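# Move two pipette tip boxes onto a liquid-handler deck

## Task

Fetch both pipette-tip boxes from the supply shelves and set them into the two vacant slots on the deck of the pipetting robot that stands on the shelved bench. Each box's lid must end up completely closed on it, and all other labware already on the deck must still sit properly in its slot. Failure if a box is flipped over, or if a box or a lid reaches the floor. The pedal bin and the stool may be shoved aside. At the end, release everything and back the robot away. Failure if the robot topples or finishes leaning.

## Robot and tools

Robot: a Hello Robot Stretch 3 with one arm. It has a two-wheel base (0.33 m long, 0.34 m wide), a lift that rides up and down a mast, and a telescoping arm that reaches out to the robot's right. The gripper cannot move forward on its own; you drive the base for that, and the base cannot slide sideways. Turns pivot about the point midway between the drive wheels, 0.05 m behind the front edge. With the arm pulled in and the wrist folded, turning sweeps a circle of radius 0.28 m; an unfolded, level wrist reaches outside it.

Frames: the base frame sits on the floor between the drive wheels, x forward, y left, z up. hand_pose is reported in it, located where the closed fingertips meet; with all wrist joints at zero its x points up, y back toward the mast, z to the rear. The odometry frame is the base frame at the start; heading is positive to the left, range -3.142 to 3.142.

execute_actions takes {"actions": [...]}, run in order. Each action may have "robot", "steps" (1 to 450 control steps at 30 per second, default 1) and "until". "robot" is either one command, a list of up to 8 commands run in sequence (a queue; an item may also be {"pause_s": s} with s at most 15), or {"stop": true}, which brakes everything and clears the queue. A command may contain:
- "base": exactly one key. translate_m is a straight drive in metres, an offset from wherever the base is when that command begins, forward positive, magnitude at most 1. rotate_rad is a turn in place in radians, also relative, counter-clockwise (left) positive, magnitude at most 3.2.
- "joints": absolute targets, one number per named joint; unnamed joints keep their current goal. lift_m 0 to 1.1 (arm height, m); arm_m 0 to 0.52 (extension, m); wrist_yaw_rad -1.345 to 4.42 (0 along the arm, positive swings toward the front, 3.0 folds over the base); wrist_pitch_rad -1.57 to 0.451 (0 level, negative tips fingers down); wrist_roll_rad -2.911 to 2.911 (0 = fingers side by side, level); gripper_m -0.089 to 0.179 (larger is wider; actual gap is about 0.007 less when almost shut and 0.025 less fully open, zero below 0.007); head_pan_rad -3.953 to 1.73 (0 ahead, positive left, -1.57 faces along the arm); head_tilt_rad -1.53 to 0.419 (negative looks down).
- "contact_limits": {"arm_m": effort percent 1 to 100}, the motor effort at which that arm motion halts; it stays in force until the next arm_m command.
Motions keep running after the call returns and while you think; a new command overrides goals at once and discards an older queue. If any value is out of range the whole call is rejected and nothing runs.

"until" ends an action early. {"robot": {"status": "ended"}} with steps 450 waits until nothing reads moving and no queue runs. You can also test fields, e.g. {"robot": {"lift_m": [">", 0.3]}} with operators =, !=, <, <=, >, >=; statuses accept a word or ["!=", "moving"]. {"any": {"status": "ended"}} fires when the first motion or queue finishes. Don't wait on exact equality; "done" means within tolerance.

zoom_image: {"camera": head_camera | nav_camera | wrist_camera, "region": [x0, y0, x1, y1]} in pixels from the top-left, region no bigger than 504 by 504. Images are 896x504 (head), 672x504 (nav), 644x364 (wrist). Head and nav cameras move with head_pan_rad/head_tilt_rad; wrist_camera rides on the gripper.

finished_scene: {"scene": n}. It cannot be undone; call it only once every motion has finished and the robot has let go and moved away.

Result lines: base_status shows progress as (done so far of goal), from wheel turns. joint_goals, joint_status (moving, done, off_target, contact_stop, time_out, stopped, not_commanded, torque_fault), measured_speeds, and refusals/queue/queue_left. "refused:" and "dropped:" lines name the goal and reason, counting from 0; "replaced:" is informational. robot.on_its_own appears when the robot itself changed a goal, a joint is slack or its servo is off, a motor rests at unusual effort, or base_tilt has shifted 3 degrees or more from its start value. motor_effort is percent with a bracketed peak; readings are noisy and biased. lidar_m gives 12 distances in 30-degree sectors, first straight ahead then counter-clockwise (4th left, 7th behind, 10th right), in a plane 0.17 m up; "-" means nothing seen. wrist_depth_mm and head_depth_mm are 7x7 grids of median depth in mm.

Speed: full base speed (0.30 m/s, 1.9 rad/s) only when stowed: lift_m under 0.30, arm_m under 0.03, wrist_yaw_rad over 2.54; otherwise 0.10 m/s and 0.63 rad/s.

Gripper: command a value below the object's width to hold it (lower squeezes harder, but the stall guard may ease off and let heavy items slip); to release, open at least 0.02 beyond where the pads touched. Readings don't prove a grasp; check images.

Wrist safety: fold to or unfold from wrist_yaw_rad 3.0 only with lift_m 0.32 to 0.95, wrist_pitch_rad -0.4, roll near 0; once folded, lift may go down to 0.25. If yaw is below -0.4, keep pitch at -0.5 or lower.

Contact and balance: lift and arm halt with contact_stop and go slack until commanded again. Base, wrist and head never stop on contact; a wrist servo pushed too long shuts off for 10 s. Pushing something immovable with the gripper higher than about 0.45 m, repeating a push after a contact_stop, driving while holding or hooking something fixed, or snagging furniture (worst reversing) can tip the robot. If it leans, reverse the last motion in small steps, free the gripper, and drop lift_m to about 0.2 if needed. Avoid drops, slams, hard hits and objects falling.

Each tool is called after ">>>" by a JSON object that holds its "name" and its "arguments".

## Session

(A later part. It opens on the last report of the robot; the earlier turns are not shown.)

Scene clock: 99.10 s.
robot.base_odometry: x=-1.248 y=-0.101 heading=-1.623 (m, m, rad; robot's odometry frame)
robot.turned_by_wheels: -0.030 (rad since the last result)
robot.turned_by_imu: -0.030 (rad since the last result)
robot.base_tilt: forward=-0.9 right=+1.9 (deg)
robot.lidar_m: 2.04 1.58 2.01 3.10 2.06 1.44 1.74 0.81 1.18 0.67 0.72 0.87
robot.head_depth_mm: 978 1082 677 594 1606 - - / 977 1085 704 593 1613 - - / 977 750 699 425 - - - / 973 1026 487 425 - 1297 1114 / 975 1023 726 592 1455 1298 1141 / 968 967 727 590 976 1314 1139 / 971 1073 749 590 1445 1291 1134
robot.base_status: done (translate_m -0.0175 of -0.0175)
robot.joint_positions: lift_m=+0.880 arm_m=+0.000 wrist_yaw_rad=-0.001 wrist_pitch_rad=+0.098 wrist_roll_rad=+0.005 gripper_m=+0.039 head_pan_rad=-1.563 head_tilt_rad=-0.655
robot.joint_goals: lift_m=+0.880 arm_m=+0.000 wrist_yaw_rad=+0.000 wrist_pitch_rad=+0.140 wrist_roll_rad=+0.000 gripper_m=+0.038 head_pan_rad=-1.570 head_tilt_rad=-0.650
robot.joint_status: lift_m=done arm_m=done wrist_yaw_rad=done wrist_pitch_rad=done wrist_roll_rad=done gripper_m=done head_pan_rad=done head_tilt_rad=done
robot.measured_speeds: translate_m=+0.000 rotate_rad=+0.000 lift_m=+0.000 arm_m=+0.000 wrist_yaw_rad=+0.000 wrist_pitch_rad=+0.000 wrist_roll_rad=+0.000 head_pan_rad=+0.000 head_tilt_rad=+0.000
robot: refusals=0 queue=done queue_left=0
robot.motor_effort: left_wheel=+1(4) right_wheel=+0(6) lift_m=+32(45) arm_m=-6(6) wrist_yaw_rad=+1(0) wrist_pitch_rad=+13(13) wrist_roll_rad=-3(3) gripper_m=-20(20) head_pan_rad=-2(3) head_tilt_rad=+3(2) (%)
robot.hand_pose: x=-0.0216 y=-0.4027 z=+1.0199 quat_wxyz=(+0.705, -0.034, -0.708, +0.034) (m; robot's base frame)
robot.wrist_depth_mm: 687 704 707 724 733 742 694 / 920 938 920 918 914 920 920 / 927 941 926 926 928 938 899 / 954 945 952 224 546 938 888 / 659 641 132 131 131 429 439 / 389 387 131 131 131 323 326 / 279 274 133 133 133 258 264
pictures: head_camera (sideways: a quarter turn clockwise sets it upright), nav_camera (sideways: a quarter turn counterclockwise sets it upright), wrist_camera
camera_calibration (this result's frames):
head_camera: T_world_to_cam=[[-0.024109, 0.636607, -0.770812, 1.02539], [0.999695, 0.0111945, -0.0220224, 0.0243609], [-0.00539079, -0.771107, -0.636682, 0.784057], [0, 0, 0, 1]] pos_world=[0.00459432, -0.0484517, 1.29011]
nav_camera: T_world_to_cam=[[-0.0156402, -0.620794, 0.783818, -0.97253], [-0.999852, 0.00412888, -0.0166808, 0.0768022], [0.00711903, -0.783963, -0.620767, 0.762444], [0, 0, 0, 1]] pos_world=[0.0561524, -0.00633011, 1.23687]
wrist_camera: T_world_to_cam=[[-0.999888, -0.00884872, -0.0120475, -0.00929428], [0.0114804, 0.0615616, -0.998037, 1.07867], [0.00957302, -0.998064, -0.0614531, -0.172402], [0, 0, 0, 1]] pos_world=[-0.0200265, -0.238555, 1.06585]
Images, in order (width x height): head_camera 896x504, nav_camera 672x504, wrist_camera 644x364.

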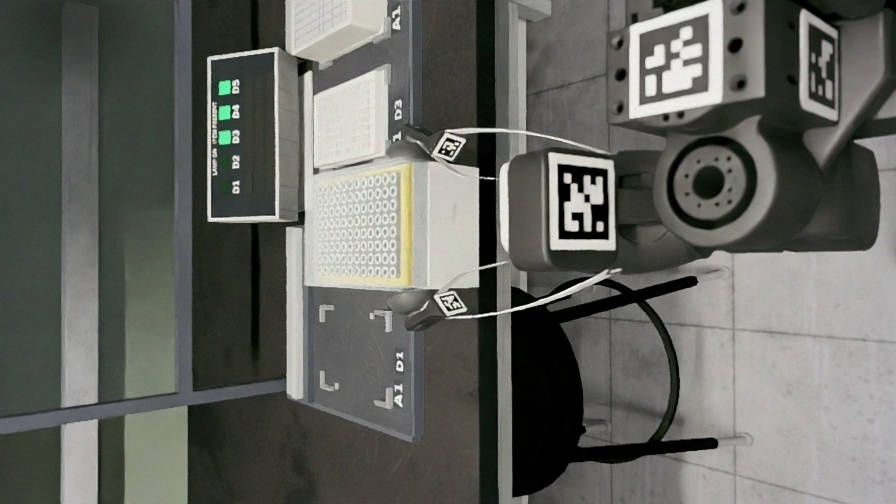

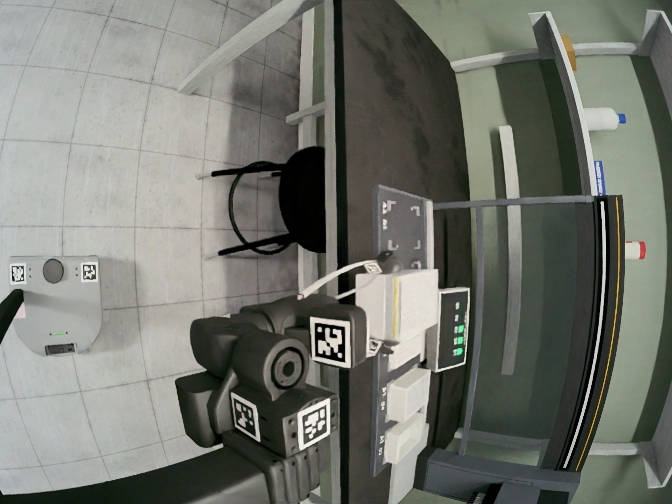

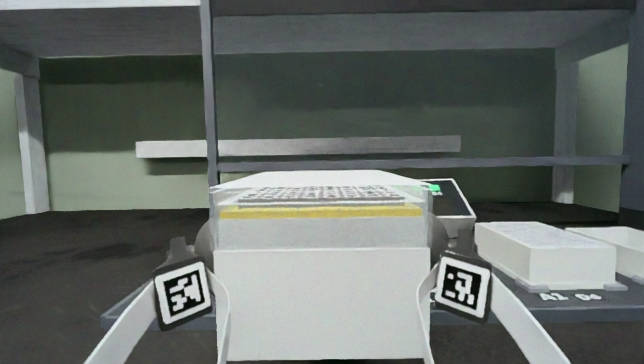

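>>> {"name": "execute_actions", "arguments": {"actions": [{"robot":[{"base":{"translate_m":-0.0025},"joints":{"arm_m":0.195}},{"joints":{"lift_m":0.85}}],"steps":450,"until":{"robot":{"status":"ended"}}}]}}

>>> {"name": "zoom_image", "arguments": {"camera": "head_camera", "region": [230, 110, 470, 350]}}

Scene clock: 107.03 s.
robot.base_odometry: x=-1.248 y=-0.098 heading=-1.623 (m, m, rad; robot's odometry frame)
robot.turned_by_wheels: +0.000 (rad since the last result)
robot.turned_by_imu: +0.001 (rad since the last result)
robot.base_tilt: forward=-1.0 right=+1.9 (deg)
robot.lidar_m: 2.04 1.58 2.02 3.10 2.06 1.43 1.74 0.81 1.17 0.67 0.72 0.88
robot.head_depth_mm: 980 1079 673 597 - - 1143 / 979 1083 717 - 1512 1316 1138 / 981 750 673 - 1505 1329 1139 / 976 1028 601 592 1526 1323 1143 / 971 1029 726 594 1460 1296 1143 / 972 1022 725 591 974 1316 1143 / 972 1071 749 591 1449 1286 1140
robot.base_status: done (translate_m -0.0025 of -0.0025)
robot.joint_positions: lift_m=+0.850 arm_m=+0.195 wrist_yaw_rad=+0.000 wrist_pitch_rad=+0.098 wrist_roll_rad=+0.005 gripper_m=+0.039 head_pan_rad=-1.563 head_tilt_rad=-0.655
robot.joint_goals: lift_m=+0.850 arm_m=+0.195 wrist_yaw_rad=+0.000 wrist_pitch_rad=+0.140 wrist_roll_rad=+0.000 gripper_m=+0.038 head_pan_rad=-1.570 head_tilt_rad=-0.650
robot.joint_status: lift_m=done arm_m=done wrist_yaw_rad=done wrist_pitch_rad=done wrist_roll_rad=done gripper_m=done head_pan_rad=done head_tilt_rad=done
robot.measured_speeds: translate_m=+0.000 rotate_rad=+0.000 lift_m=+0.000 arm_m=+0.000 wrist_yaw_rad=+0.000 wrist_pitch_rad=+0.000 wrist_roll_rad=+0.000 head_pan_rad=+0.000 head_tilt_rad=+0.000
robot: refusals=0 queue=done queue_left=0
robot.motor_effort: left_wheel=+1(4) right_wheel=+0(6) lift_m=+32(31) arm_m=+5(2) wrist_yaw_rad=+1(0) wrist_pitch_rad=+13(13) wrist_roll_rad=-2(2) gripper_m=-21(21) head_pan_rad=-2(3) head_tilt_rad=+4(3) (%)
robot.hand_pose: x=-0.0215 y=-0.5970 z=+0.9899 quat_wxyz=(+0.705, -0.034, -0.708, +0.034) (m; robot's base frame)
robot.wrist_depth_mm: 741 730 746 744 731 754 723 / 751 746 754 753 751 744 741 / 765 709 708 698 699 763 755 / 762 756 766 224 338 338 741 / 521 458 132 131 131 299 412 / 312 279 131 131 131 237 229 / 200 198 134 133 133 168 167
pictures: head_camera (sideways: a quarter turn clockwise sets it upright), nav_camera (sideways: a quarter turn counterclockwise sets it upright), wrist_camera
camera_calibration (this result's frames):
head_camera: T_world_to_cam=[[-0.0240741, 0.636586, -0.77083, 1.02541], [0.999695, 0.0111394, -0.0220225, 0.024361], [-0.00543265, -0.771125, -0.63666, 0.784028], [0, 0, 0, 1]] pos_world=[0.00459168, -0.0484519, 1.29012]
nav_camera: T_world_to_cam=[[-0.0156742, -0.62077, 0.783836, -0.972553], [-0.999852, 0.00418287, -0.0166811, 0.0768026], [0.00707646, -0.783981, -0.620744, 0.762415], [0, 0, 0, 1]] pos_world=[0.0561521, -0.00633471, 1.23687]
wrist_camera: T_world_to_cam=[[-0.999887, -0.00896716, -0.0120474, -0.0114156], [0.0114731, 0.0615539, -0.998038, 1.06071], [0.00969113, -0.998063, -0.0614441, -0.368218], [0, 0, 0, 1]] pos_world=[-0.0200154, -0.432898, 1.03586]
Images, in order (width x height): head_camera 896x504, nav_camera 672x504, wrist_camera 644x364.

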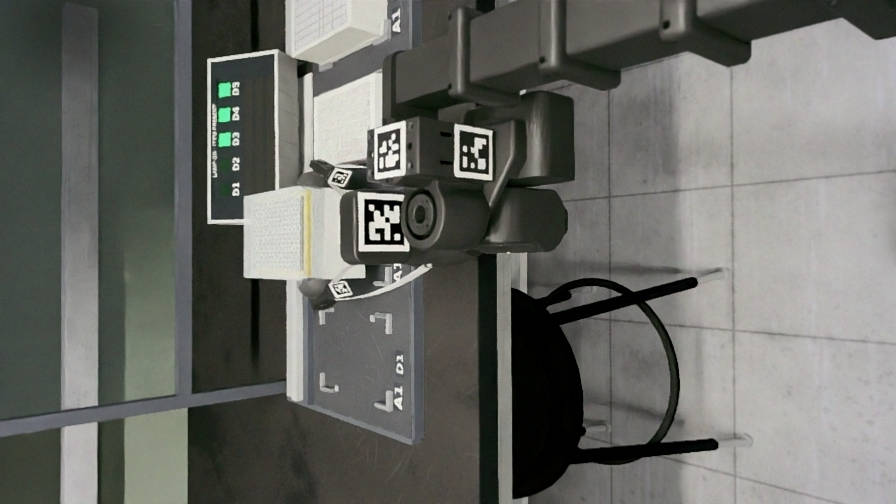

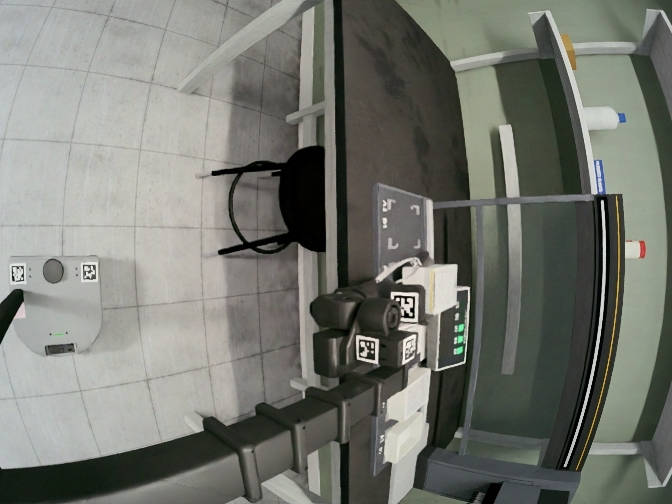

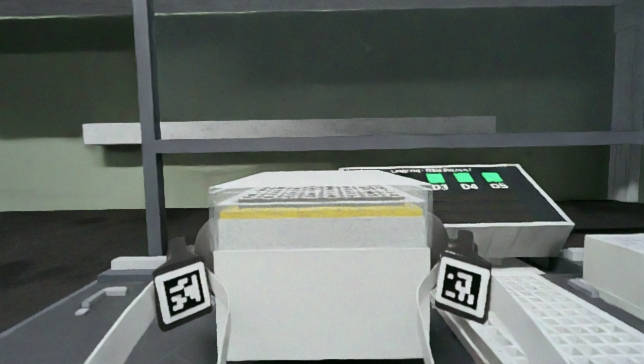

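Region (230, 110, 470, 350) of head_camera's 896x504 image, scaled by 2.100, with more detail than that image has.

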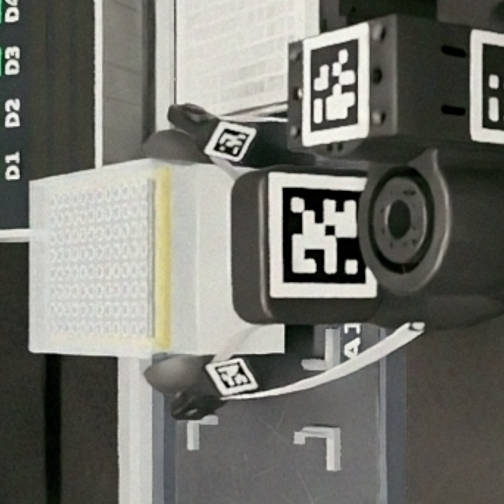

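>>> {"name": "execute_actions", "arguments": {"actions": [{"robot":[{"base":{"translate_m":0.002},"joints":{"arm_m":0.192}},{"joints":{"lift_m":0.835}}],"steps":450,"until":{"robot":{"status":"ended"}}},{"steps":8}]}}

>>> {"name": "zoom_image", "arguments": {"camera": "head_camera", "region": [230, 110, 470, 350]}}

Scene clock: 119.10 s.
robot.base_odometry: x=-1.248 y=-0.100 heading=-1.623 (m, m, rad; robot's odometry frame)
robot.turned_by_wheels: +0.000 (rad since the last result)
robot.turned_by_imu: +0.001 (rad since the last result)
robot.base_tilt: forward=-1.0 right=+1.9 (deg)
robot.lidar_m: 2.04 1.58 2.01 3.11 2.06 1.44 1.74 0.81 1.18 0.67 0.72 0.87
robot.head_depth_mm: 974 1080 672 596 - - 1142 / 971 1075 707 - 1492 1330 1137 / 972 747 685 - 1497 1333 1144 / 971 1026 605 593 1519 1319 1139 / 977 1024 725 590 1433 1299 1139 / 970 962 727 592 976 1321 1139 / 975 1069 750 592 1454 1297 1147
robot.base_status: done (translate_m +0.0020 of +0.0020)
robot.joint_positions: lift_m=+0.835 arm_m=+0.192 wrist_yaw_rad=+0.000 wrist_pitch_rad=+0.098 wrist_roll_rad=+0.005 gripper_m=+0.039 head_pan_rad=-1.563 head_tilt_rad=-0.655
robot.joint_goals: lift_m=+0.835 arm_m=+0.192 wrist_yaw_rad=+0.000 wrist_pitch_rad=+0.140 wrist_roll_rad=+0.000 gripper_m=+0.038 head_pan_rad=-1.570 head_tilt_rad=-0.650
robot.joint_status: lift_m=done arm_m=done wrist_yaw_rad=done wrist_pitch_rad=done wrist_roll_rad=done gripper_m=done head_pan_rad=done head_tilt_rad=done
robot.measured_speeds: translate_m=+0.000 rotate_rad=+0.000 lift_m=+0.000 arm_m=+0.000 wrist_yaw_rad=+0.000 wrist_pitch_rad=+0.000 wrist_roll_rad=+0.000 head_pan_rad=+0.000 head_tilt_rad=+0.000
robot: refusals=0 queue=done queue_left=0
robot.motor_effort: left_wheel=+1(6) right_wheel=-1(6) lift_m=+32(31) arm_m=-6(6) wrist_yaw_rad=+0(0) wrist_pitch_rad=+13(12) wrist_roll_rad=-2(2) gripper_m=-21(21) head_pan_rad=-2(2) head_tilt_rad=+2(2) (%)
robot.hand_pose: x=-0.0215 y=-0.5947 z=+0.9749 quat_wxyz=(+0.705, -0.034, -0.708, +0.034) (m; robot's base frame)
robot.wrist_depth_mm: 752 741 736 744 734 744 743 / 749 745 741 751 739 740 742 / 762 708 759 759 759 752 705 / 766 781 759 224 318 319 742 / 459 398 132 132 131 296 288 / 251 241 131 131 131 201 205 / 172 170 134 133 133 152 138
pictures: head_camera (sideways: a quarter turn clockwise sets it upright), nav_camera (sideways: a quarter turn counterclockwise sets it upright), wrist_camera
camera_calibration (this result's frames):
head_camera: T_world_to_cam=[[-0.024074, 0.636586, -0.77083, 1.02541], [0.999695, 0.0111391, -0.0220225, 0.024361], [-0.00543284, -0.771125, -0.63666, 0.784028], [0, 0, 0, 1]] pos_world=[0.00459167, -0.0484519, 1.29012]
nav_camera: T_world_to_cam=[[-0.0156743, -0.62077, 0.783836, -0.972553], [-0.999852, 0.00418311, -0.0166811, 0.0768026], [0.00707628, -0.783981, -0.620744, 0.762415], [0, 0, 0, 1]] pos_world=[0.0561521, -0.00633471, 1.23687]
wrist_camera: T_world_to_cam=[[-0.999887, -0.00896722, -0.0120474, -0.0115754], [0.0114732, 0.0615498, -0.998038, 1.04559], [0.00969115, -0.998064, -0.06144, -0.366812], [0, 0, 0, 1]] pos_world=[-0.0200155, -0.430561, 1.02086]
Images, in order (width x height): head_camera 896x504, nav_camera 672x504, wrist_camera 644x364.

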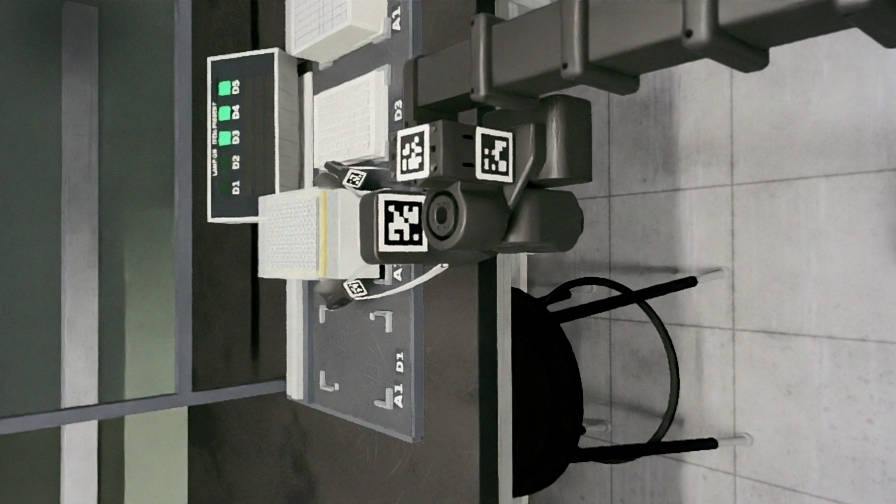

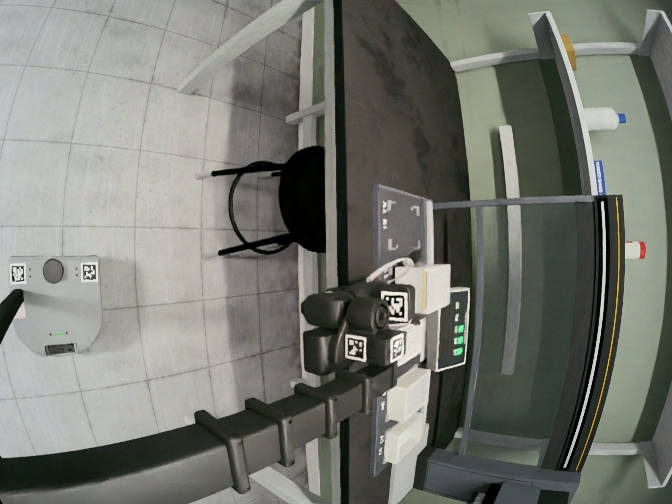

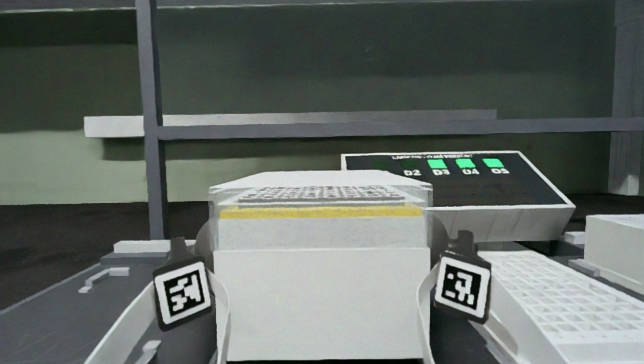

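Region (230, 110, 470, 350) of head_camera's 896x504 image, scaled by 2.100, with more detail than that image has.

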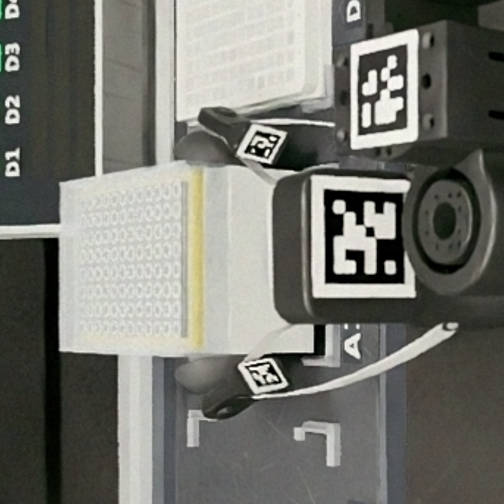

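>>> {"name": "execute_actions", "arguments": {"actions": [{"robot":[{"joints":{"lift_m":0.827}}],"steps":450,"until":{"robot":{"status":"ended"}}},{"steps":8}]}}

>>> {"name": "zoom_image", "arguments": {"camera": "head_camera", "region": [230, 110, 470, 350]}}

Scene clock: 123.23 s.
robot.base_odometry: x=-1.248 y=-0.100 heading=-1.623 (m, m, rad; robot's odometry frame)
robot.turned_by_wheels: +0.000 (rad since the last result)
robot.turned_by_imu: +0.001 (rad since the last result)
robot.base_tilt: forward=-1.0 right=+2.0 (deg)
robot.lidar_m: 2.04 1.58 2.02 3.10 2.06 1.43 1.74 0.81 1.17 0.67 0.72 0.88
robot.head_depth_mm: 977 1084 678 594 - - 1121 / 978 1077 704 605 1492 1317 1144 / 974 746 701 - 1492 1329 1140 / 975 1023 617 595 1517 1323 1142 / 971 1028 725 591 1451 1276 1138 / 966 967 726 592 974 1322 1143 / 971 1072 748 590 1443 1298 1138
robot.base_status: done (translate_m +0.0020 of +0.0020)
robot.joint_positions: lift_m=+0.827 arm_m=+0.192 wrist_yaw_rad=+0.001 wrist_pitch_rad=+0.104 wrist_roll_rad=+0.005 gripper_m=+0.039 head_pan_rad=-1.563 head_tilt_rad=-0.655
robot.joint_goals: lift_m=+0.827 arm_m=+0.192 wrist_yaw_rad=+0.000 wrist_pitch_rad=+0.140 wrist_roll_rad=+0.000 gripper_m=+0.038 head_pan_rad=-1.570 head_tilt_rad=-0.650
robot.joint_status: lift_m=done arm_m=done wrist_yaw_rad=done wrist_pitch_rad=done wrist_roll_rad=done gripper_m=done head_pan_rad=done head_tilt_rad=done
robot.measured_speeds: translate_m=+0.000 rotate_rad=+0.000 lift_m=+0.000 arm_m=+0.000 wrist_yaw_rad=+0.000 wrist_pitch_rad=+0.000 wrist_roll_rad=+0.000 head_pan_rad=+0.000 head_tilt_rad=+0.000
robot: refusals=0 queue=done queue_left=0
robot.motor_effort: left_wheel=+2(1) right_wheel=-1(1) lift_m=+31(32) arm_m=-6(6) wrist_yaw_rad=-1(1) wrist_pitch_rad=+11(12) wrist_roll_rad=-3(3) gripper_m=-21(21) head_pan_rad=-2(2) head_tilt_rad=+2(3) (%)
robot.hand_pose: x=-0.0213 y=-0.5947 z=+0.9686 quat_wxyz=(+0.705, -0.036, -0.708, +0.037) (m; robot's base frame)
robot.wrist_depth_mm: 739 748 745 747 756 734 740 / 744 742 746 762 760 737 743 / 755 709 754 761 363 752 765 / 776 747 759 213 315 309 738 / 435 379 131 131 131 300 244 / 227 234 132 131 131 188 175 / 160 150 133 133 133 145 133
pictures: head_camera (sideways: a quarter turn clockwise sets it upright), nav_camera (sideways: a quarter turn counterclockwise sets it upright), wrist_camera
camera_calibration (this result's frames):
head_camera: T_world_to_cam=[[-0.024074, 0.636586, -0.77083, 1.02541], [0.999695, 0.0111391, -0.0220225, 0.024361], [-0.00543284, -0.771125, -0.63666, 0.784028], [0, 0, 0, 1]] pos_world=[0.00459167, -0.0484519, 1.29012]
nav_camera: T_world_to_cam=[[-0.0156743, -0.62077, 0.783836, -0.972553], [-0.999852, 0.0041831, -0.0166811, 0.0768026], [0.00707628, -0.783981, -0.620744, 0.762415], [0, 0, 0, 1]] pos_world=[0.0561521, -0.00633473, 1.23687]
wrist_camera: T_world_to_cam=[[-0.999879, -0.0100815, -0.0118642, -0.012221], [0.0112911, 0.055119, -0.998416, 1.03582], [0.0107195, -0.998429, -0.0549985, -0.373613], [0, 0, 0, 1]] pos_world=[-0.0199102, -0.430243, 1.01349]
Images, in order (width x height): head_camera 896x504, nav_camera 672x504, wrist_camera 644x364.

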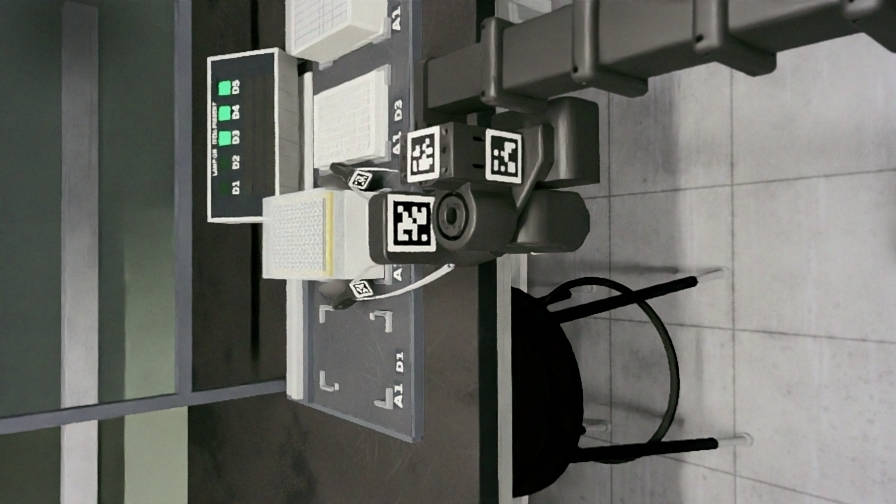

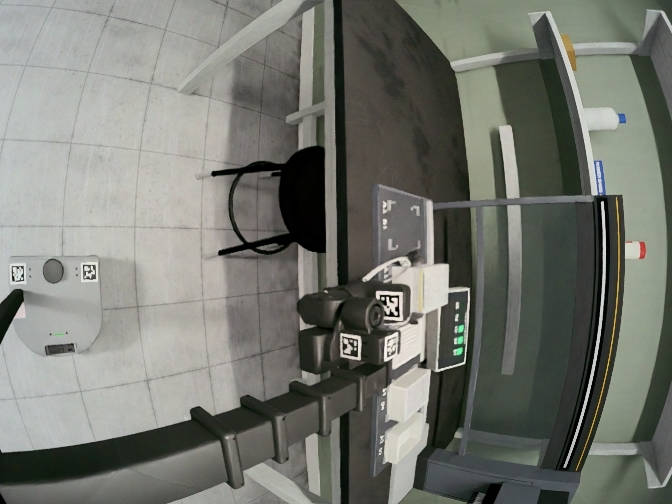

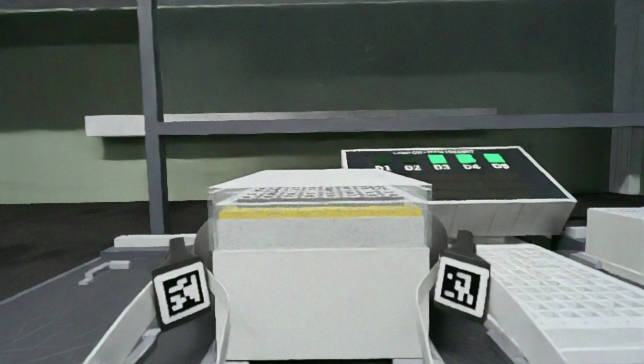

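Region (230, 110, 470, 350) of head_camera's 896x504 image, scaled by 2.100, with more detail than that image has.

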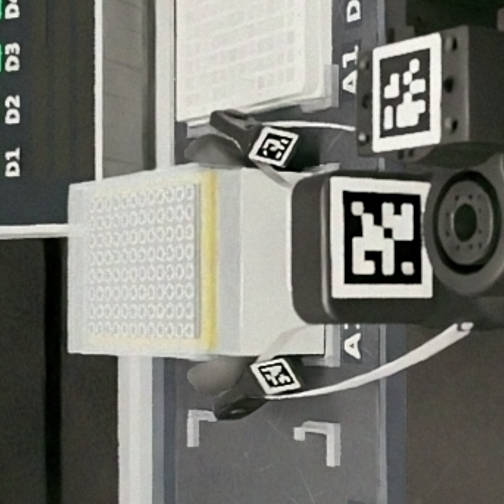

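>>> {"name": "execute_actions", "arguments": {"actions": [{"robot":[{"joints":{"lift_m":0.823}},{"joints":{"arm_m":0.188},"contact_limits":{"arm_m":15}}],"steps":450,"until":{"robot":{"status":"ended"}}},{"steps":8}]}}

Scene clock: 127.90 s.
robot.base_odometry: x=-1.248 y=-0.100 heading=-1.623 (m, m, rad; robot's odometry frame)
robot.turned_by_wheels: +0.000 (rad since the last result)
robot.turned_by_imu: +0.001 (rad since the last result)
robot.base_tilt: forward=-0.9 right=+2.0 (deg)
robot.lidar_m: 2.04 1.58 2.01 3.10 2.07 1.43 1.74 0.81 1.17 0.67 0.72 0.88
robot.head_depth_mm: 973 1078 676 594 - - 1119 / 974 1076 707 616 1492 1322 1139 / 978 1074 701 - 1495 1325 1135 / 978 1026 619 594 1489 1315 1141 / 977 1026 725 590 1455 1286 1138 / 970 964 726 591 977 1320 1141 / 973 1073 749 588 1450 1290 1137
robot.base_status: done (translate_m +0.0020 of +0.0020)
robot.joint_positions: lift_m=+0.823 arm_m=+0.189 wrist_yaw_rad=+0.002 wrist_pitch_rad=+0.108 wrist_roll_rad=+0.005 gripper_m=+0.039 head_pan_rad=-1.563 head_tilt_rad=-0.655
robot.joint_goals: lift_m=+0.823 arm_m=+0.188 wrist_yaw_rad=+0.000 wrist_pitch_rad=+0.140 wrist_roll_rad=+0.000 gripper_m=+0.038 head_pan_rad=-1.570 head_tilt_rad=-0.650
robot.joint_status: lift_m=done arm_m=done wrist_yaw_rad=done wrist_pitch_rad=done wrist_roll_rad=done gripper_m=done head_pan_rad=done head_tilt_rad=done
robot.measured_speeds: translate_m=+0.000 rotate_rad=+0.000 lift_m=+0.000 arm_m=+0.000 wrist_yaw_rad=+0.000 wrist_pitch_rad=+0.000 wrist_roll_rad=+0.000 head_pan_rad=+0.000 head_tilt_rad=+0.000
robot: refusals=0 queue=done queue_left=0
robot.motor_effort: left_wheel=+2(2) right_wheel=-1(1) lift_m=+31(31) arm_m=-9(8) wrist_yaw_rad=-2(3) wrist_pitch_rad=+9(11) wrist_roll_rad=-2(2) gripper_m=-21(21) head_pan_rad=-2(2) head_tilt_rad=+3(3) (%)
robot.contact_limits: arm_m 15 (drawing in: default 32, maximum 52; extending or still: default 43, maximum 70)
robot.hand_pose: x=-0.0209 y=-0.5909 z=+0.9657 quat_wxyz=(+0.705, -0.037, -0.708, +0.039) (m; robot's base frame)
robot.wrist_depth_mm: 756 754 741 754 741 741 742 / 770 748 765 757 757 741 751 / 769 710 760 768 376 760 753 / 766 762 790 189 313 311 749 / 429 372 131 130 130 298 245 / 220 228 132 131 131 179 169 / 155 146 134 134 134 139 136
pictures: head_camera (sideways: a quarter turn clockwise sets it upright), nav_camera (sideways: a quarter turn counterclockwise sets it upright), wrist_camera
camera_calibration (this result's frames):
head_camera: T_world_to_cam=[[-0.024074, 0.636586, -0.77083, 1.02541], [0.999695, 0.0111391, -0.0220225, 0.024361], [-0.00543284, -0.771126, -0.63666, 0.784028], [0, 0, 0, 1]] pos_world=[0.00459167, -0.0484519, 1.29012]
nav_camera: T_world_to_cam=[[-0.0156743, -0.62077, 0.783836, -0.972554], [-0.999852, 0.0041831, -0.0166811, 0.0768026], [0.00707628, -0.783981, -0.620744, 0.762414], [0, 0, 0, 1]] pos_world=[0.0561521, -0.00633474, 1.23687]
wrist_camera: T_world_to_cam=[[-0.999862, -0.0117535, -0.0117504, -0.0128953], [0.0111353, 0.051094, -0.998632, 1.03047], [0.0123378, -0.998625, -0.0509561, -0.373969], [0, 0, 0, 1]] pos_world=[-0.0197542, -0.426258, 1.00986]
Images, in order (width x height): head_camera 896x504, nav_camera 672x504, wrist_camera 644x364.

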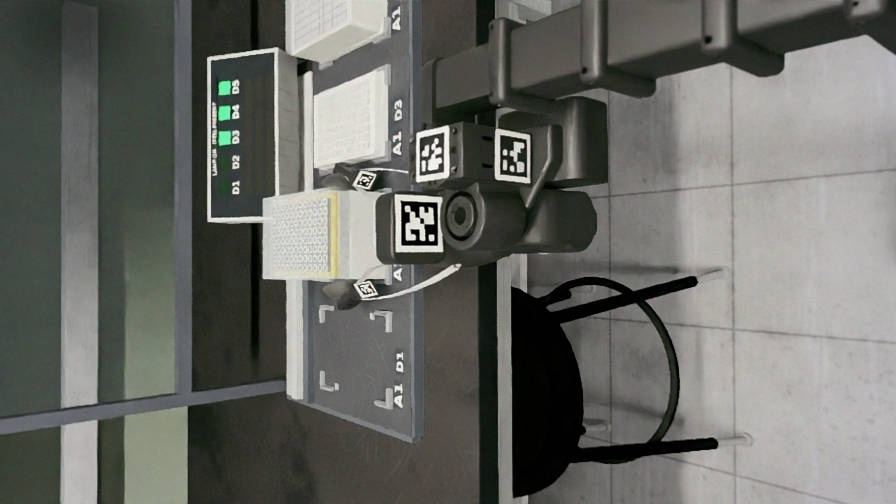

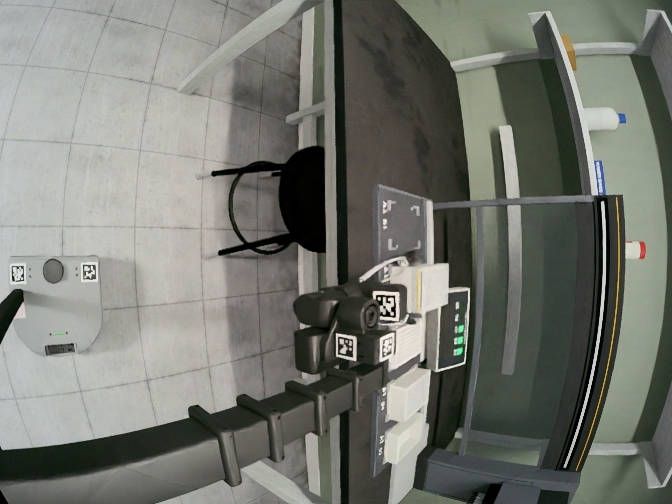

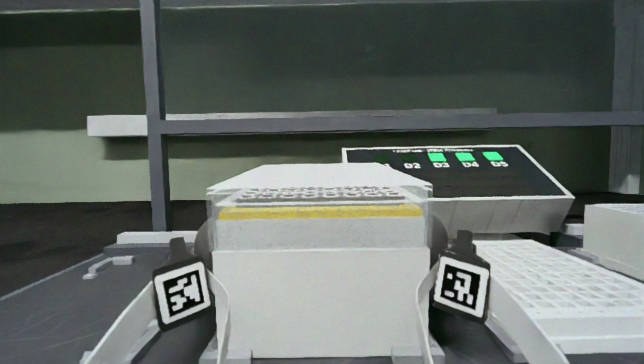

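>>> {"name": "execute_actions", "arguments": {"actions": [{"robot":{"joints":{"gripper_m":0.11}},"steps":150,"until":{"robot":{"status":"ended"}}},{"steps":10}]}}

Scene clock: 130.83 s.
robot.base_odometry: x=-1.248 y=-0.100 heading=-1.623 (m, m, rad; robot's odometry frame)
robot.turned_by_wheels: +0.000 (rad since the last result)
robot.turned_by_imu: +0.000 (rad since the last result)
robot.base_tilt: forward=-1.1 right=+2.0 (deg)
robot.lidar_m: 2.04 1.58 2.02 3.10 2.06 1.44 1.74 0.81 1.18 0.67 0.72 0.88
robot.head_depth_mm: 978 1080 675 592 - - 1123 / 971 1081 706 617 1493 1322 1136 / 976 747 704 - 1492 1319 1138 / 974 1029 629 592 1494 1327 1143 / 976 1023 738 592 1462 1291 1144 / 969 965 724 591 975 1318 1141 / 973 1069 747 590 1456 1295 1140
robot.base_status: done (translate_m +0.0020 of +0.0020)
robot.joint_positions: lift_m=+0.823 arm_m=+0.188 wrist_yaw_rad=+0.002 wrist_pitch_rad=+0.113 wrist_roll_rad=+0.005 gripper_m=+0.110 head_pan_rad=-1.563 head_tilt_rad=-0.655
robot.joint_goals: lift_m=+0.823 arm_m=+0.188 wrist_yaw_rad=+0.000 wrist_pitch_rad=+0.140 wrist_roll_rad=+0.000 gripper_m=+0.110 head_pan_rad=-1.570 head_tilt_rad=-0.650
robot.joint_status: lift_m=done arm_m=done wrist_yaw_rad=done wrist_pitch_rad=done wrist_roll_rad=done gripper_m=done head_pan_rad=done head_tilt_rad=done
robot.measured_speeds: translate_m=+0.000 rotate_rad=+0.000 lift_m=+0.000 arm_m=+0.000 wrist_yaw_rad=+0.000 wrist_pitch_rad=+0.000 wrist_roll_rad=+0.000 head_pan_rad=+0.000 head_tilt_rad=+0.000
robot: refusals=0 queue=done queue_left=0
robot.motor_effort: left_wheel=+2(2) right_wheel=-2(2) lift_m=+32(31) arm_m=-6(9) wrist_yaw_rad=-2(2) wrist_pitch_rad=+9(10) wrist_roll_rad=-2(3) gripper_m=+0(83) head_pan_rad=-2(3) head_tilt_rad=+4(2) (%)
robot.contact_limits: arm_m 15 (drawing in: default 32, maximum 52; extending or still: default 43, maximum 70)
robot.hand_pose: x=-0.0209 y=-0.5906 z=+0.9670 quat_wxyz=(+0.705, -0.039, -0.707, +0.041) (m; robot's base frame)
robot.wrist_depth_mm: 747 749 750 745 746 743 735 / 766 764 763 755 757 759 751 / 773 705 765 747 373 376 739 / 775 774 794 333 317 314 743 / 443 435 134 133 134 297 245 / 224 233 133 133 134 188 174 / 158 148 135 135 134 142 137
pictures: head_camera (sideways: a quarter turn clockwise sets it upright), nav_camera (sideways: a quarter turn counterclockwise sets it upright), wrist_camera
camera_calibration (this result's frames):
head_camera: T_world_to_cam=[[-0.0240739, 0.636585, -0.77083, 1.02542], [0.999695, 0.011139, -0.0220225, 0.024361], [-0.00543293, -0.771126, -0.63666, 0.784028], [0, 0, 0, 1]] pos_world=[0.00459166, -0.0484519, 1.29012]
nav_camera: T_world_to_cam=[[-0.0156744, -0.62077, 0.783836, -0.972554], [-0.999852, 0.00418322, -0.0166811, 0.0768026], [0.00707618, -0.783982, -0.620744, 0.762414], [0, 0, 0, 1]] pos_world=[0.0561521, -0.00633476, 1.23687]
wrist_camera: T_world_to_cam=[[-0.999864, -0.0116945, -0.0116475, -0.0129711], [0.0110995, 0.0458833, -0.998885, 1.02897], [0.0122159, -0.998878, -0.0457473, -0.378876], [0, 0, 0, 1]] pos_world=[-0.019762, -0.425815, 1.01033]
Images, in order (width x height): head_camera 896x504, nav_camera 672x504, wrist_camera 644x364.

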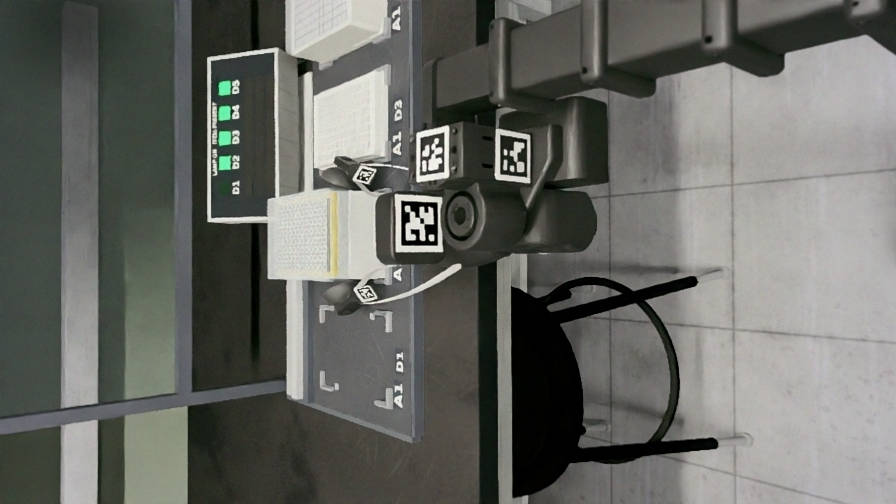

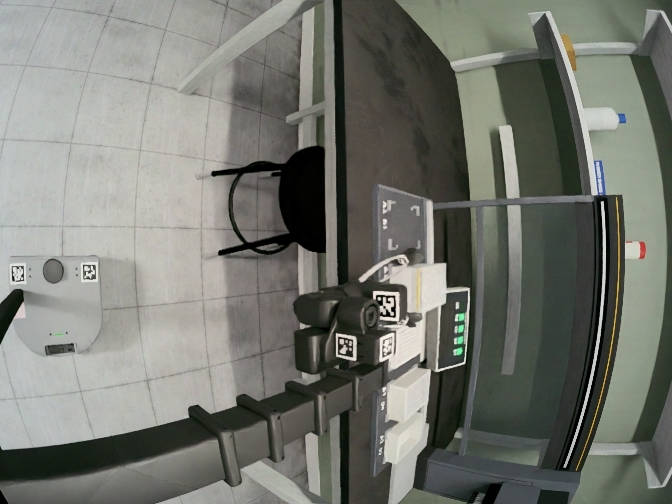

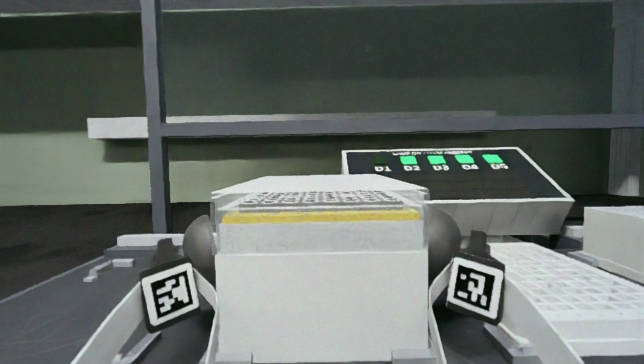

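>>> {"name": "execute_actions", "arguments": {"actions": [{"robot":[{"joints":{"arm_m":0.0}},{"base":{"rotate_rad":-0.947}},{"base":{"translate_m":-0.622},"joints":{"lift_m":0.52,"wrist_pitch_rad":-0.12,"gripper_m":0.15,"head_tilt_rad":-0.75}},{"base":{"translate_m":-0.60}},{"base":{"rotate_rad":-0.593}}],"steps":450,"until":{"robot":{"status":"ended"}}},{"steps":450,"until":{"robot":{"status":"ended"}}}]}}

Scene clock: 159.27 s.
robot.base_odometry: x=-0.221 y=+0.562 heading=+3.121 (m, m, rad; robot's odometry frame)
robot.turned_by_wheels: -1.540 (rad since the last result)
robot.turned_by_imu: -1.549 (rad since the last result)
robot.base_tilt: forward=-0.8 right=+1.9 (deg)
robot.lidar_m: 1.49 1.95 2.84 2.13 2.23 2.16 2.09 0.83 0.90 0.82 0.56 1.49
robot.head_depth_mm: 812 687 578 1043 942 1217 1113 / 561 627 579 1041 934 1219 1159 / 809 687 575 1046 935 1216 1151 / 808 686 576 989 915 1220 1109 / 806 638 576 1049 917 1219 1112 / 790 654 574 890 884 1216 1110 / 593 589 565 688 1477 1266 1112
robot.base_status: done (rotate_rad -0.5929 of -0.5930)
robot.joint_positions: lift_m=+0.520 arm_m=+0.000 wrist_yaw_rad=+0.001 wrist_pitch_rad=-0.135 wrist_roll_rad=+0.005 gripper_m=+0.150 head_pan_rad=-1.563 head_tilt_rad=-0.740
robot.joint_goals: lift_m=+0.520 arm_m=+0.000 wrist_yaw_rad=+0.000 wrist_pitch_rad=-0.120 wrist_roll_rad=+0.000 gripper_m=+0.150 head_pan_rad=-1.570 head_tilt_rad=-0.750
robot.joint_status: lift_m=done arm_m=done wrist_yaw_rad=done wrist_pitch_rad=done wrist_roll_rad=done gripper_m=done head_pan_rad=done head_tilt_rad=done
robot.measured_speeds: translate_m=+0.000 rotate_rad=+0.000 lift_m=+0.000 arm_m=+0.000 wrist_yaw_rad=+0.000 wrist_pitch_rad=+0.000 wrist_roll_rad=+0.000 head_pan_rad=+0.000 head_tilt_rad=+0.000
robot: refusals=0 queue=done queue_left=0
robot.motor_effort: left_wheel=+4(9) right_wheel=-4(10) lift_m=+30(32) arm_m=-6(6) wrist_yaw_rad=-1(2) wrist_pitch_rad=+5(8) wrist_roll_rad=-3(2) gripper_m=+0(86) head_pan_rad=-3(1) head_tilt_rad=-2(12) (%)
robot.hand_pose: x=-0.0213 y=-0.3959 z=+0.6005 quat_wxyz=(+0.704, +0.048, -0.707, -0.048) (m; robot's base frame)
robot.wrist_depth_mm: 276 393 637 642 645 651 644 / 276 391 672 673 666 672 669 / 274 396 683 686 689 703 692 / 286 388 477 473 462 451 455 / 299 328 321 318 316 333 310 / 875 - 595 807 816 - 664 / 882 413 708 790 784 752 667
pictures: head_camera (sideways: a quarter turn clockwise sets it upright), nav_camera (sideways: a quarter turn counterclockwise sets it upright), wrist_camera
camera_calibration (this result's frames):
head_camera: T_world_to_cam=[[-0.0245495, 0.699981, -0.713739, 0.951009], [0.999681, 0.012988, -0.0216471, 0.0238699], [-0.00588252, -0.714043, -0.700077, 0.866518], [0, 0, 0, 1]] pos_world=[0.00458182, -0.0472672, 1.28592]
nav_camera: T_world_to_cam=[[-0.0151896, -0.685332, 0.728072, -0.899874], [-0.999863, 0.00557797, -0.0156093, 0.0754055], [0.00663642, -0.728209, -0.685323, 0.846419], [0, 0, 0, 1]] pos_world=[0.0561093, -0.000763253, 1.23642]
wrist_camera: T_world_to_cam=[[-0.999884, -0.00680735, -0.0136267, -0.0122873], [0.0110617, 0.290523, -0.956804, 0.725529], [0.0104722, -0.956844, -0.290414, -0.0376313], [0, 0, 0, 1]] pos_world=[-0.0199173, -0.246874, 0.683093]
Images, in order (width x height): head_camera 896x504, nav_camera 672x504, wrist_camera 644x364.

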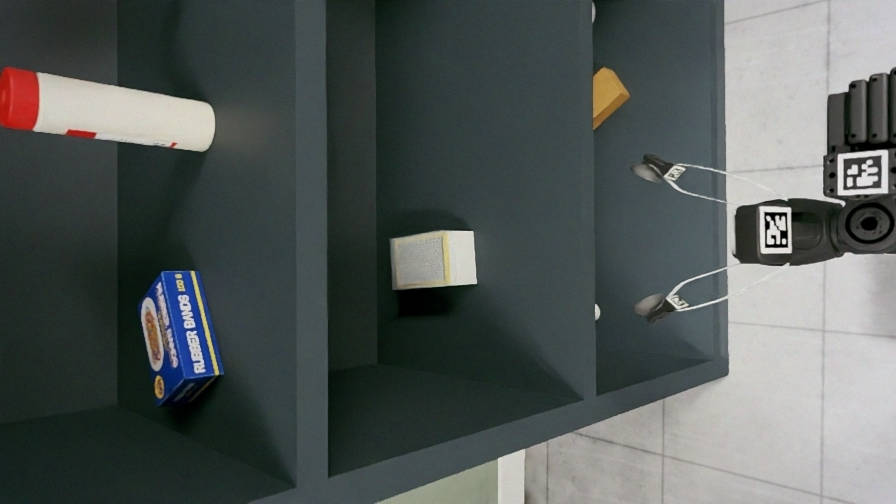

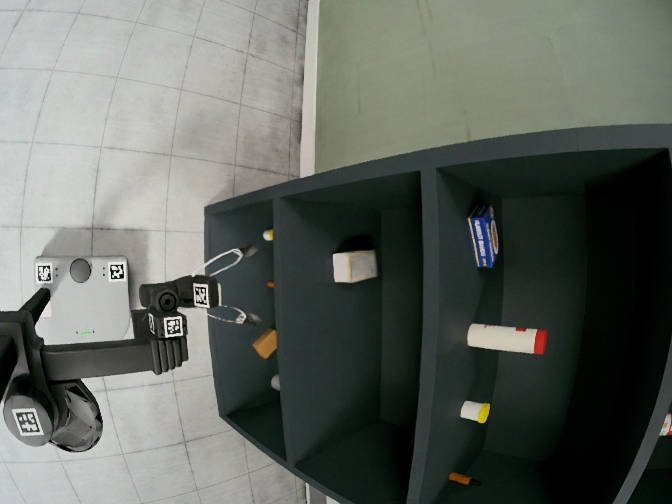

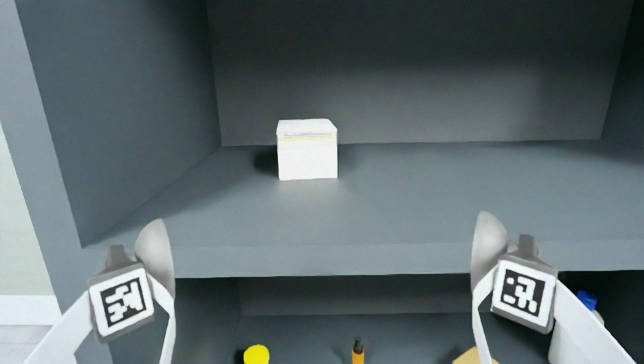

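>>> {"name": "execute_actions", "arguments": {"actions": [{"robot":{"joints":{"lift_m":0.495,"wrist_yaw_rad":0.10,"arm_m":0.255}},"steps":450,"until":{"robot":{"status":"ended"}}}]}}

Scene clock: 165.80 s.
robot.base_odometry: x=-0.221 y=+0.562 heading=+3.121 (m, m, rad; robot's odometry frame)
robot.turned_by_wheels: +0.000 (rad since the last result)
robot.turned_by_imu: +0.001 (rad since the last result)
robot.base_tilt: forward=-1.0 right=+1.9 (deg)
robot.lidar_m: 1.48 1.95 2.83 2.13 2.22 2.17 2.09 0.83 0.90 0.82 0.56 1.49
robot.head_depth_mm: 811 687 577 1045 936 1218 1109 / 559 627 577 1045 937 1222 1135 / 809 689 577 1045 911 1216 1107 / 811 662 575 984 935 1216 1104 / 812 638 574 1044 907 1222 1106 / 791 654 574 894 888 1216 1107 / 592 590 566 687 1479 1263 1107
robot.base_status: done (rotate_rad -0.5929 of -0.5930)
robot.joint_positions: lift_m=+0.495 arm_m=+0.255 wrist_yaw_rad=+0.099 wrist_pitch_rad=-0.136 wrist_roll_rad=+0.005 gripper_m=+0.150 head_pan_rad=-1.563 head_tilt_rad=-0.740
robot.joint_goals: lift_m=+0.495 arm_m=+0.255 wrist_yaw_rad=+0.100 wrist_pitch_rad=-0.120 wrist_roll_rad=+0.000 gripper_m=+0.150 head_pan_rad=-1.570 head_tilt_rad=-0.750
robot.joint_status: lift_m=done arm_m=done wrist_yaw_rad=done wrist_pitch_rad=done wrist_roll_rad=done gripper_m=done head_pan_rad=done head_tilt_rad=done
robot.measured_speeds: translate_m=+0.000 rotate_rad=+0.000 lift_m=+0.000 arm_m=+0.000 wrist_yaw_rad=+0.000 wrist_pitch_rad=+0.000 wrist_roll_rad=+0.000 head_pan_rad=+0.000 head_tilt_rad=+0.000
robot: refusals=0 queue=done queue_left=0
robot.motor_effort: left_wheel=+4(4) right_wheel=-3(4) lift_m=+30(30) arm_m=+5(5) wrist_yaw_rad=+1(1) wrist_pitch_rad=+5(5) wrist_roll_rad=-2(2) gripper_m=+0(0) head_pan_rad=+0(2) head_tilt_rad=-2(3) (%)
robot.hand_pose: x=+0.0034 y=-0.6490 z=+0.5754 quat_wxyz=(+0.706, +0.083, -0.704, -0.013) (m; robot's base frame)
robot.wrist_depth_mm: 236 322 427 423 415 402 398 / 238 321 452 446 430 418 411 / 239 323 468 458 451 438 427 / 239 327 395 229 347 373 368 / 239 275 266 237 245 275 256 / 204 - 202 200 198 - 195 / - 157 161 160 159 155 157
pictures: head_camera (sideways: a quarter turn clockwise sets it upright), nav_camera (sideways: a quarter turn counterclockwise sets it upright), wrist_camera
camera_calibration (this result's frames):
head_camera: T_world_to_cam=[[-0.0245494, 0.699982, -0.713739, 0.951009], [0.999681, 0.0129879, -0.0216471, 0.0238699], [-0.00588261, -0.714043, -0.700077, 0.866519], [0, 0, 0, 1]] pos_world=[0.00458181, -0.0472672, 1.28592]
nav_camera: T_world_to_cam=[[-0.0151896, -0.685333, 0.728072, -0.899874], [-0.999863, 0.00557809, -0.0156093, 0.0754055], [0.00663634, -0.728209, -0.685323, 0.84642], [0, 0, 0, 1]] pos_world=[0.0561093, -0.000763232, 1.23642]
wrist_camera: T_world_to_cam=[[-0.994338, -0.105384, -0.0136301, -0.0536316], [-0.0176973, 0.290711, -0.956647, 0.774862], [0.104778, -0.95099, -0.29093, -0.283567], [0, 0, 0, 1]] pos_world=[-0.00990344, -0.500582, 0.658041]
Images, in order (width x height): head_camera 896x504, nav_camera 672x504, wrist_camera 644x364.

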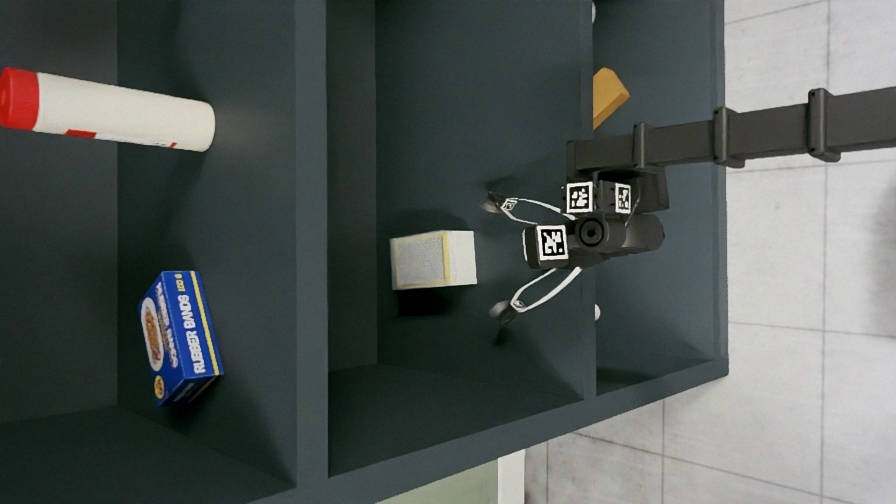

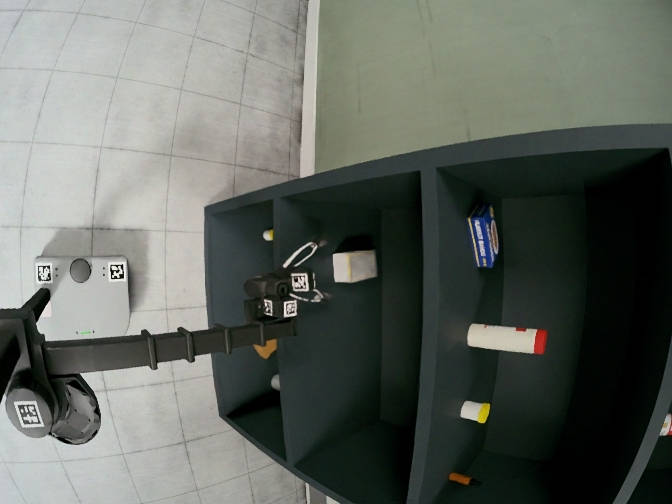

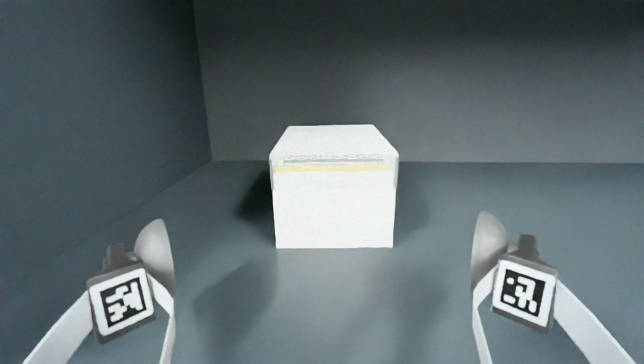

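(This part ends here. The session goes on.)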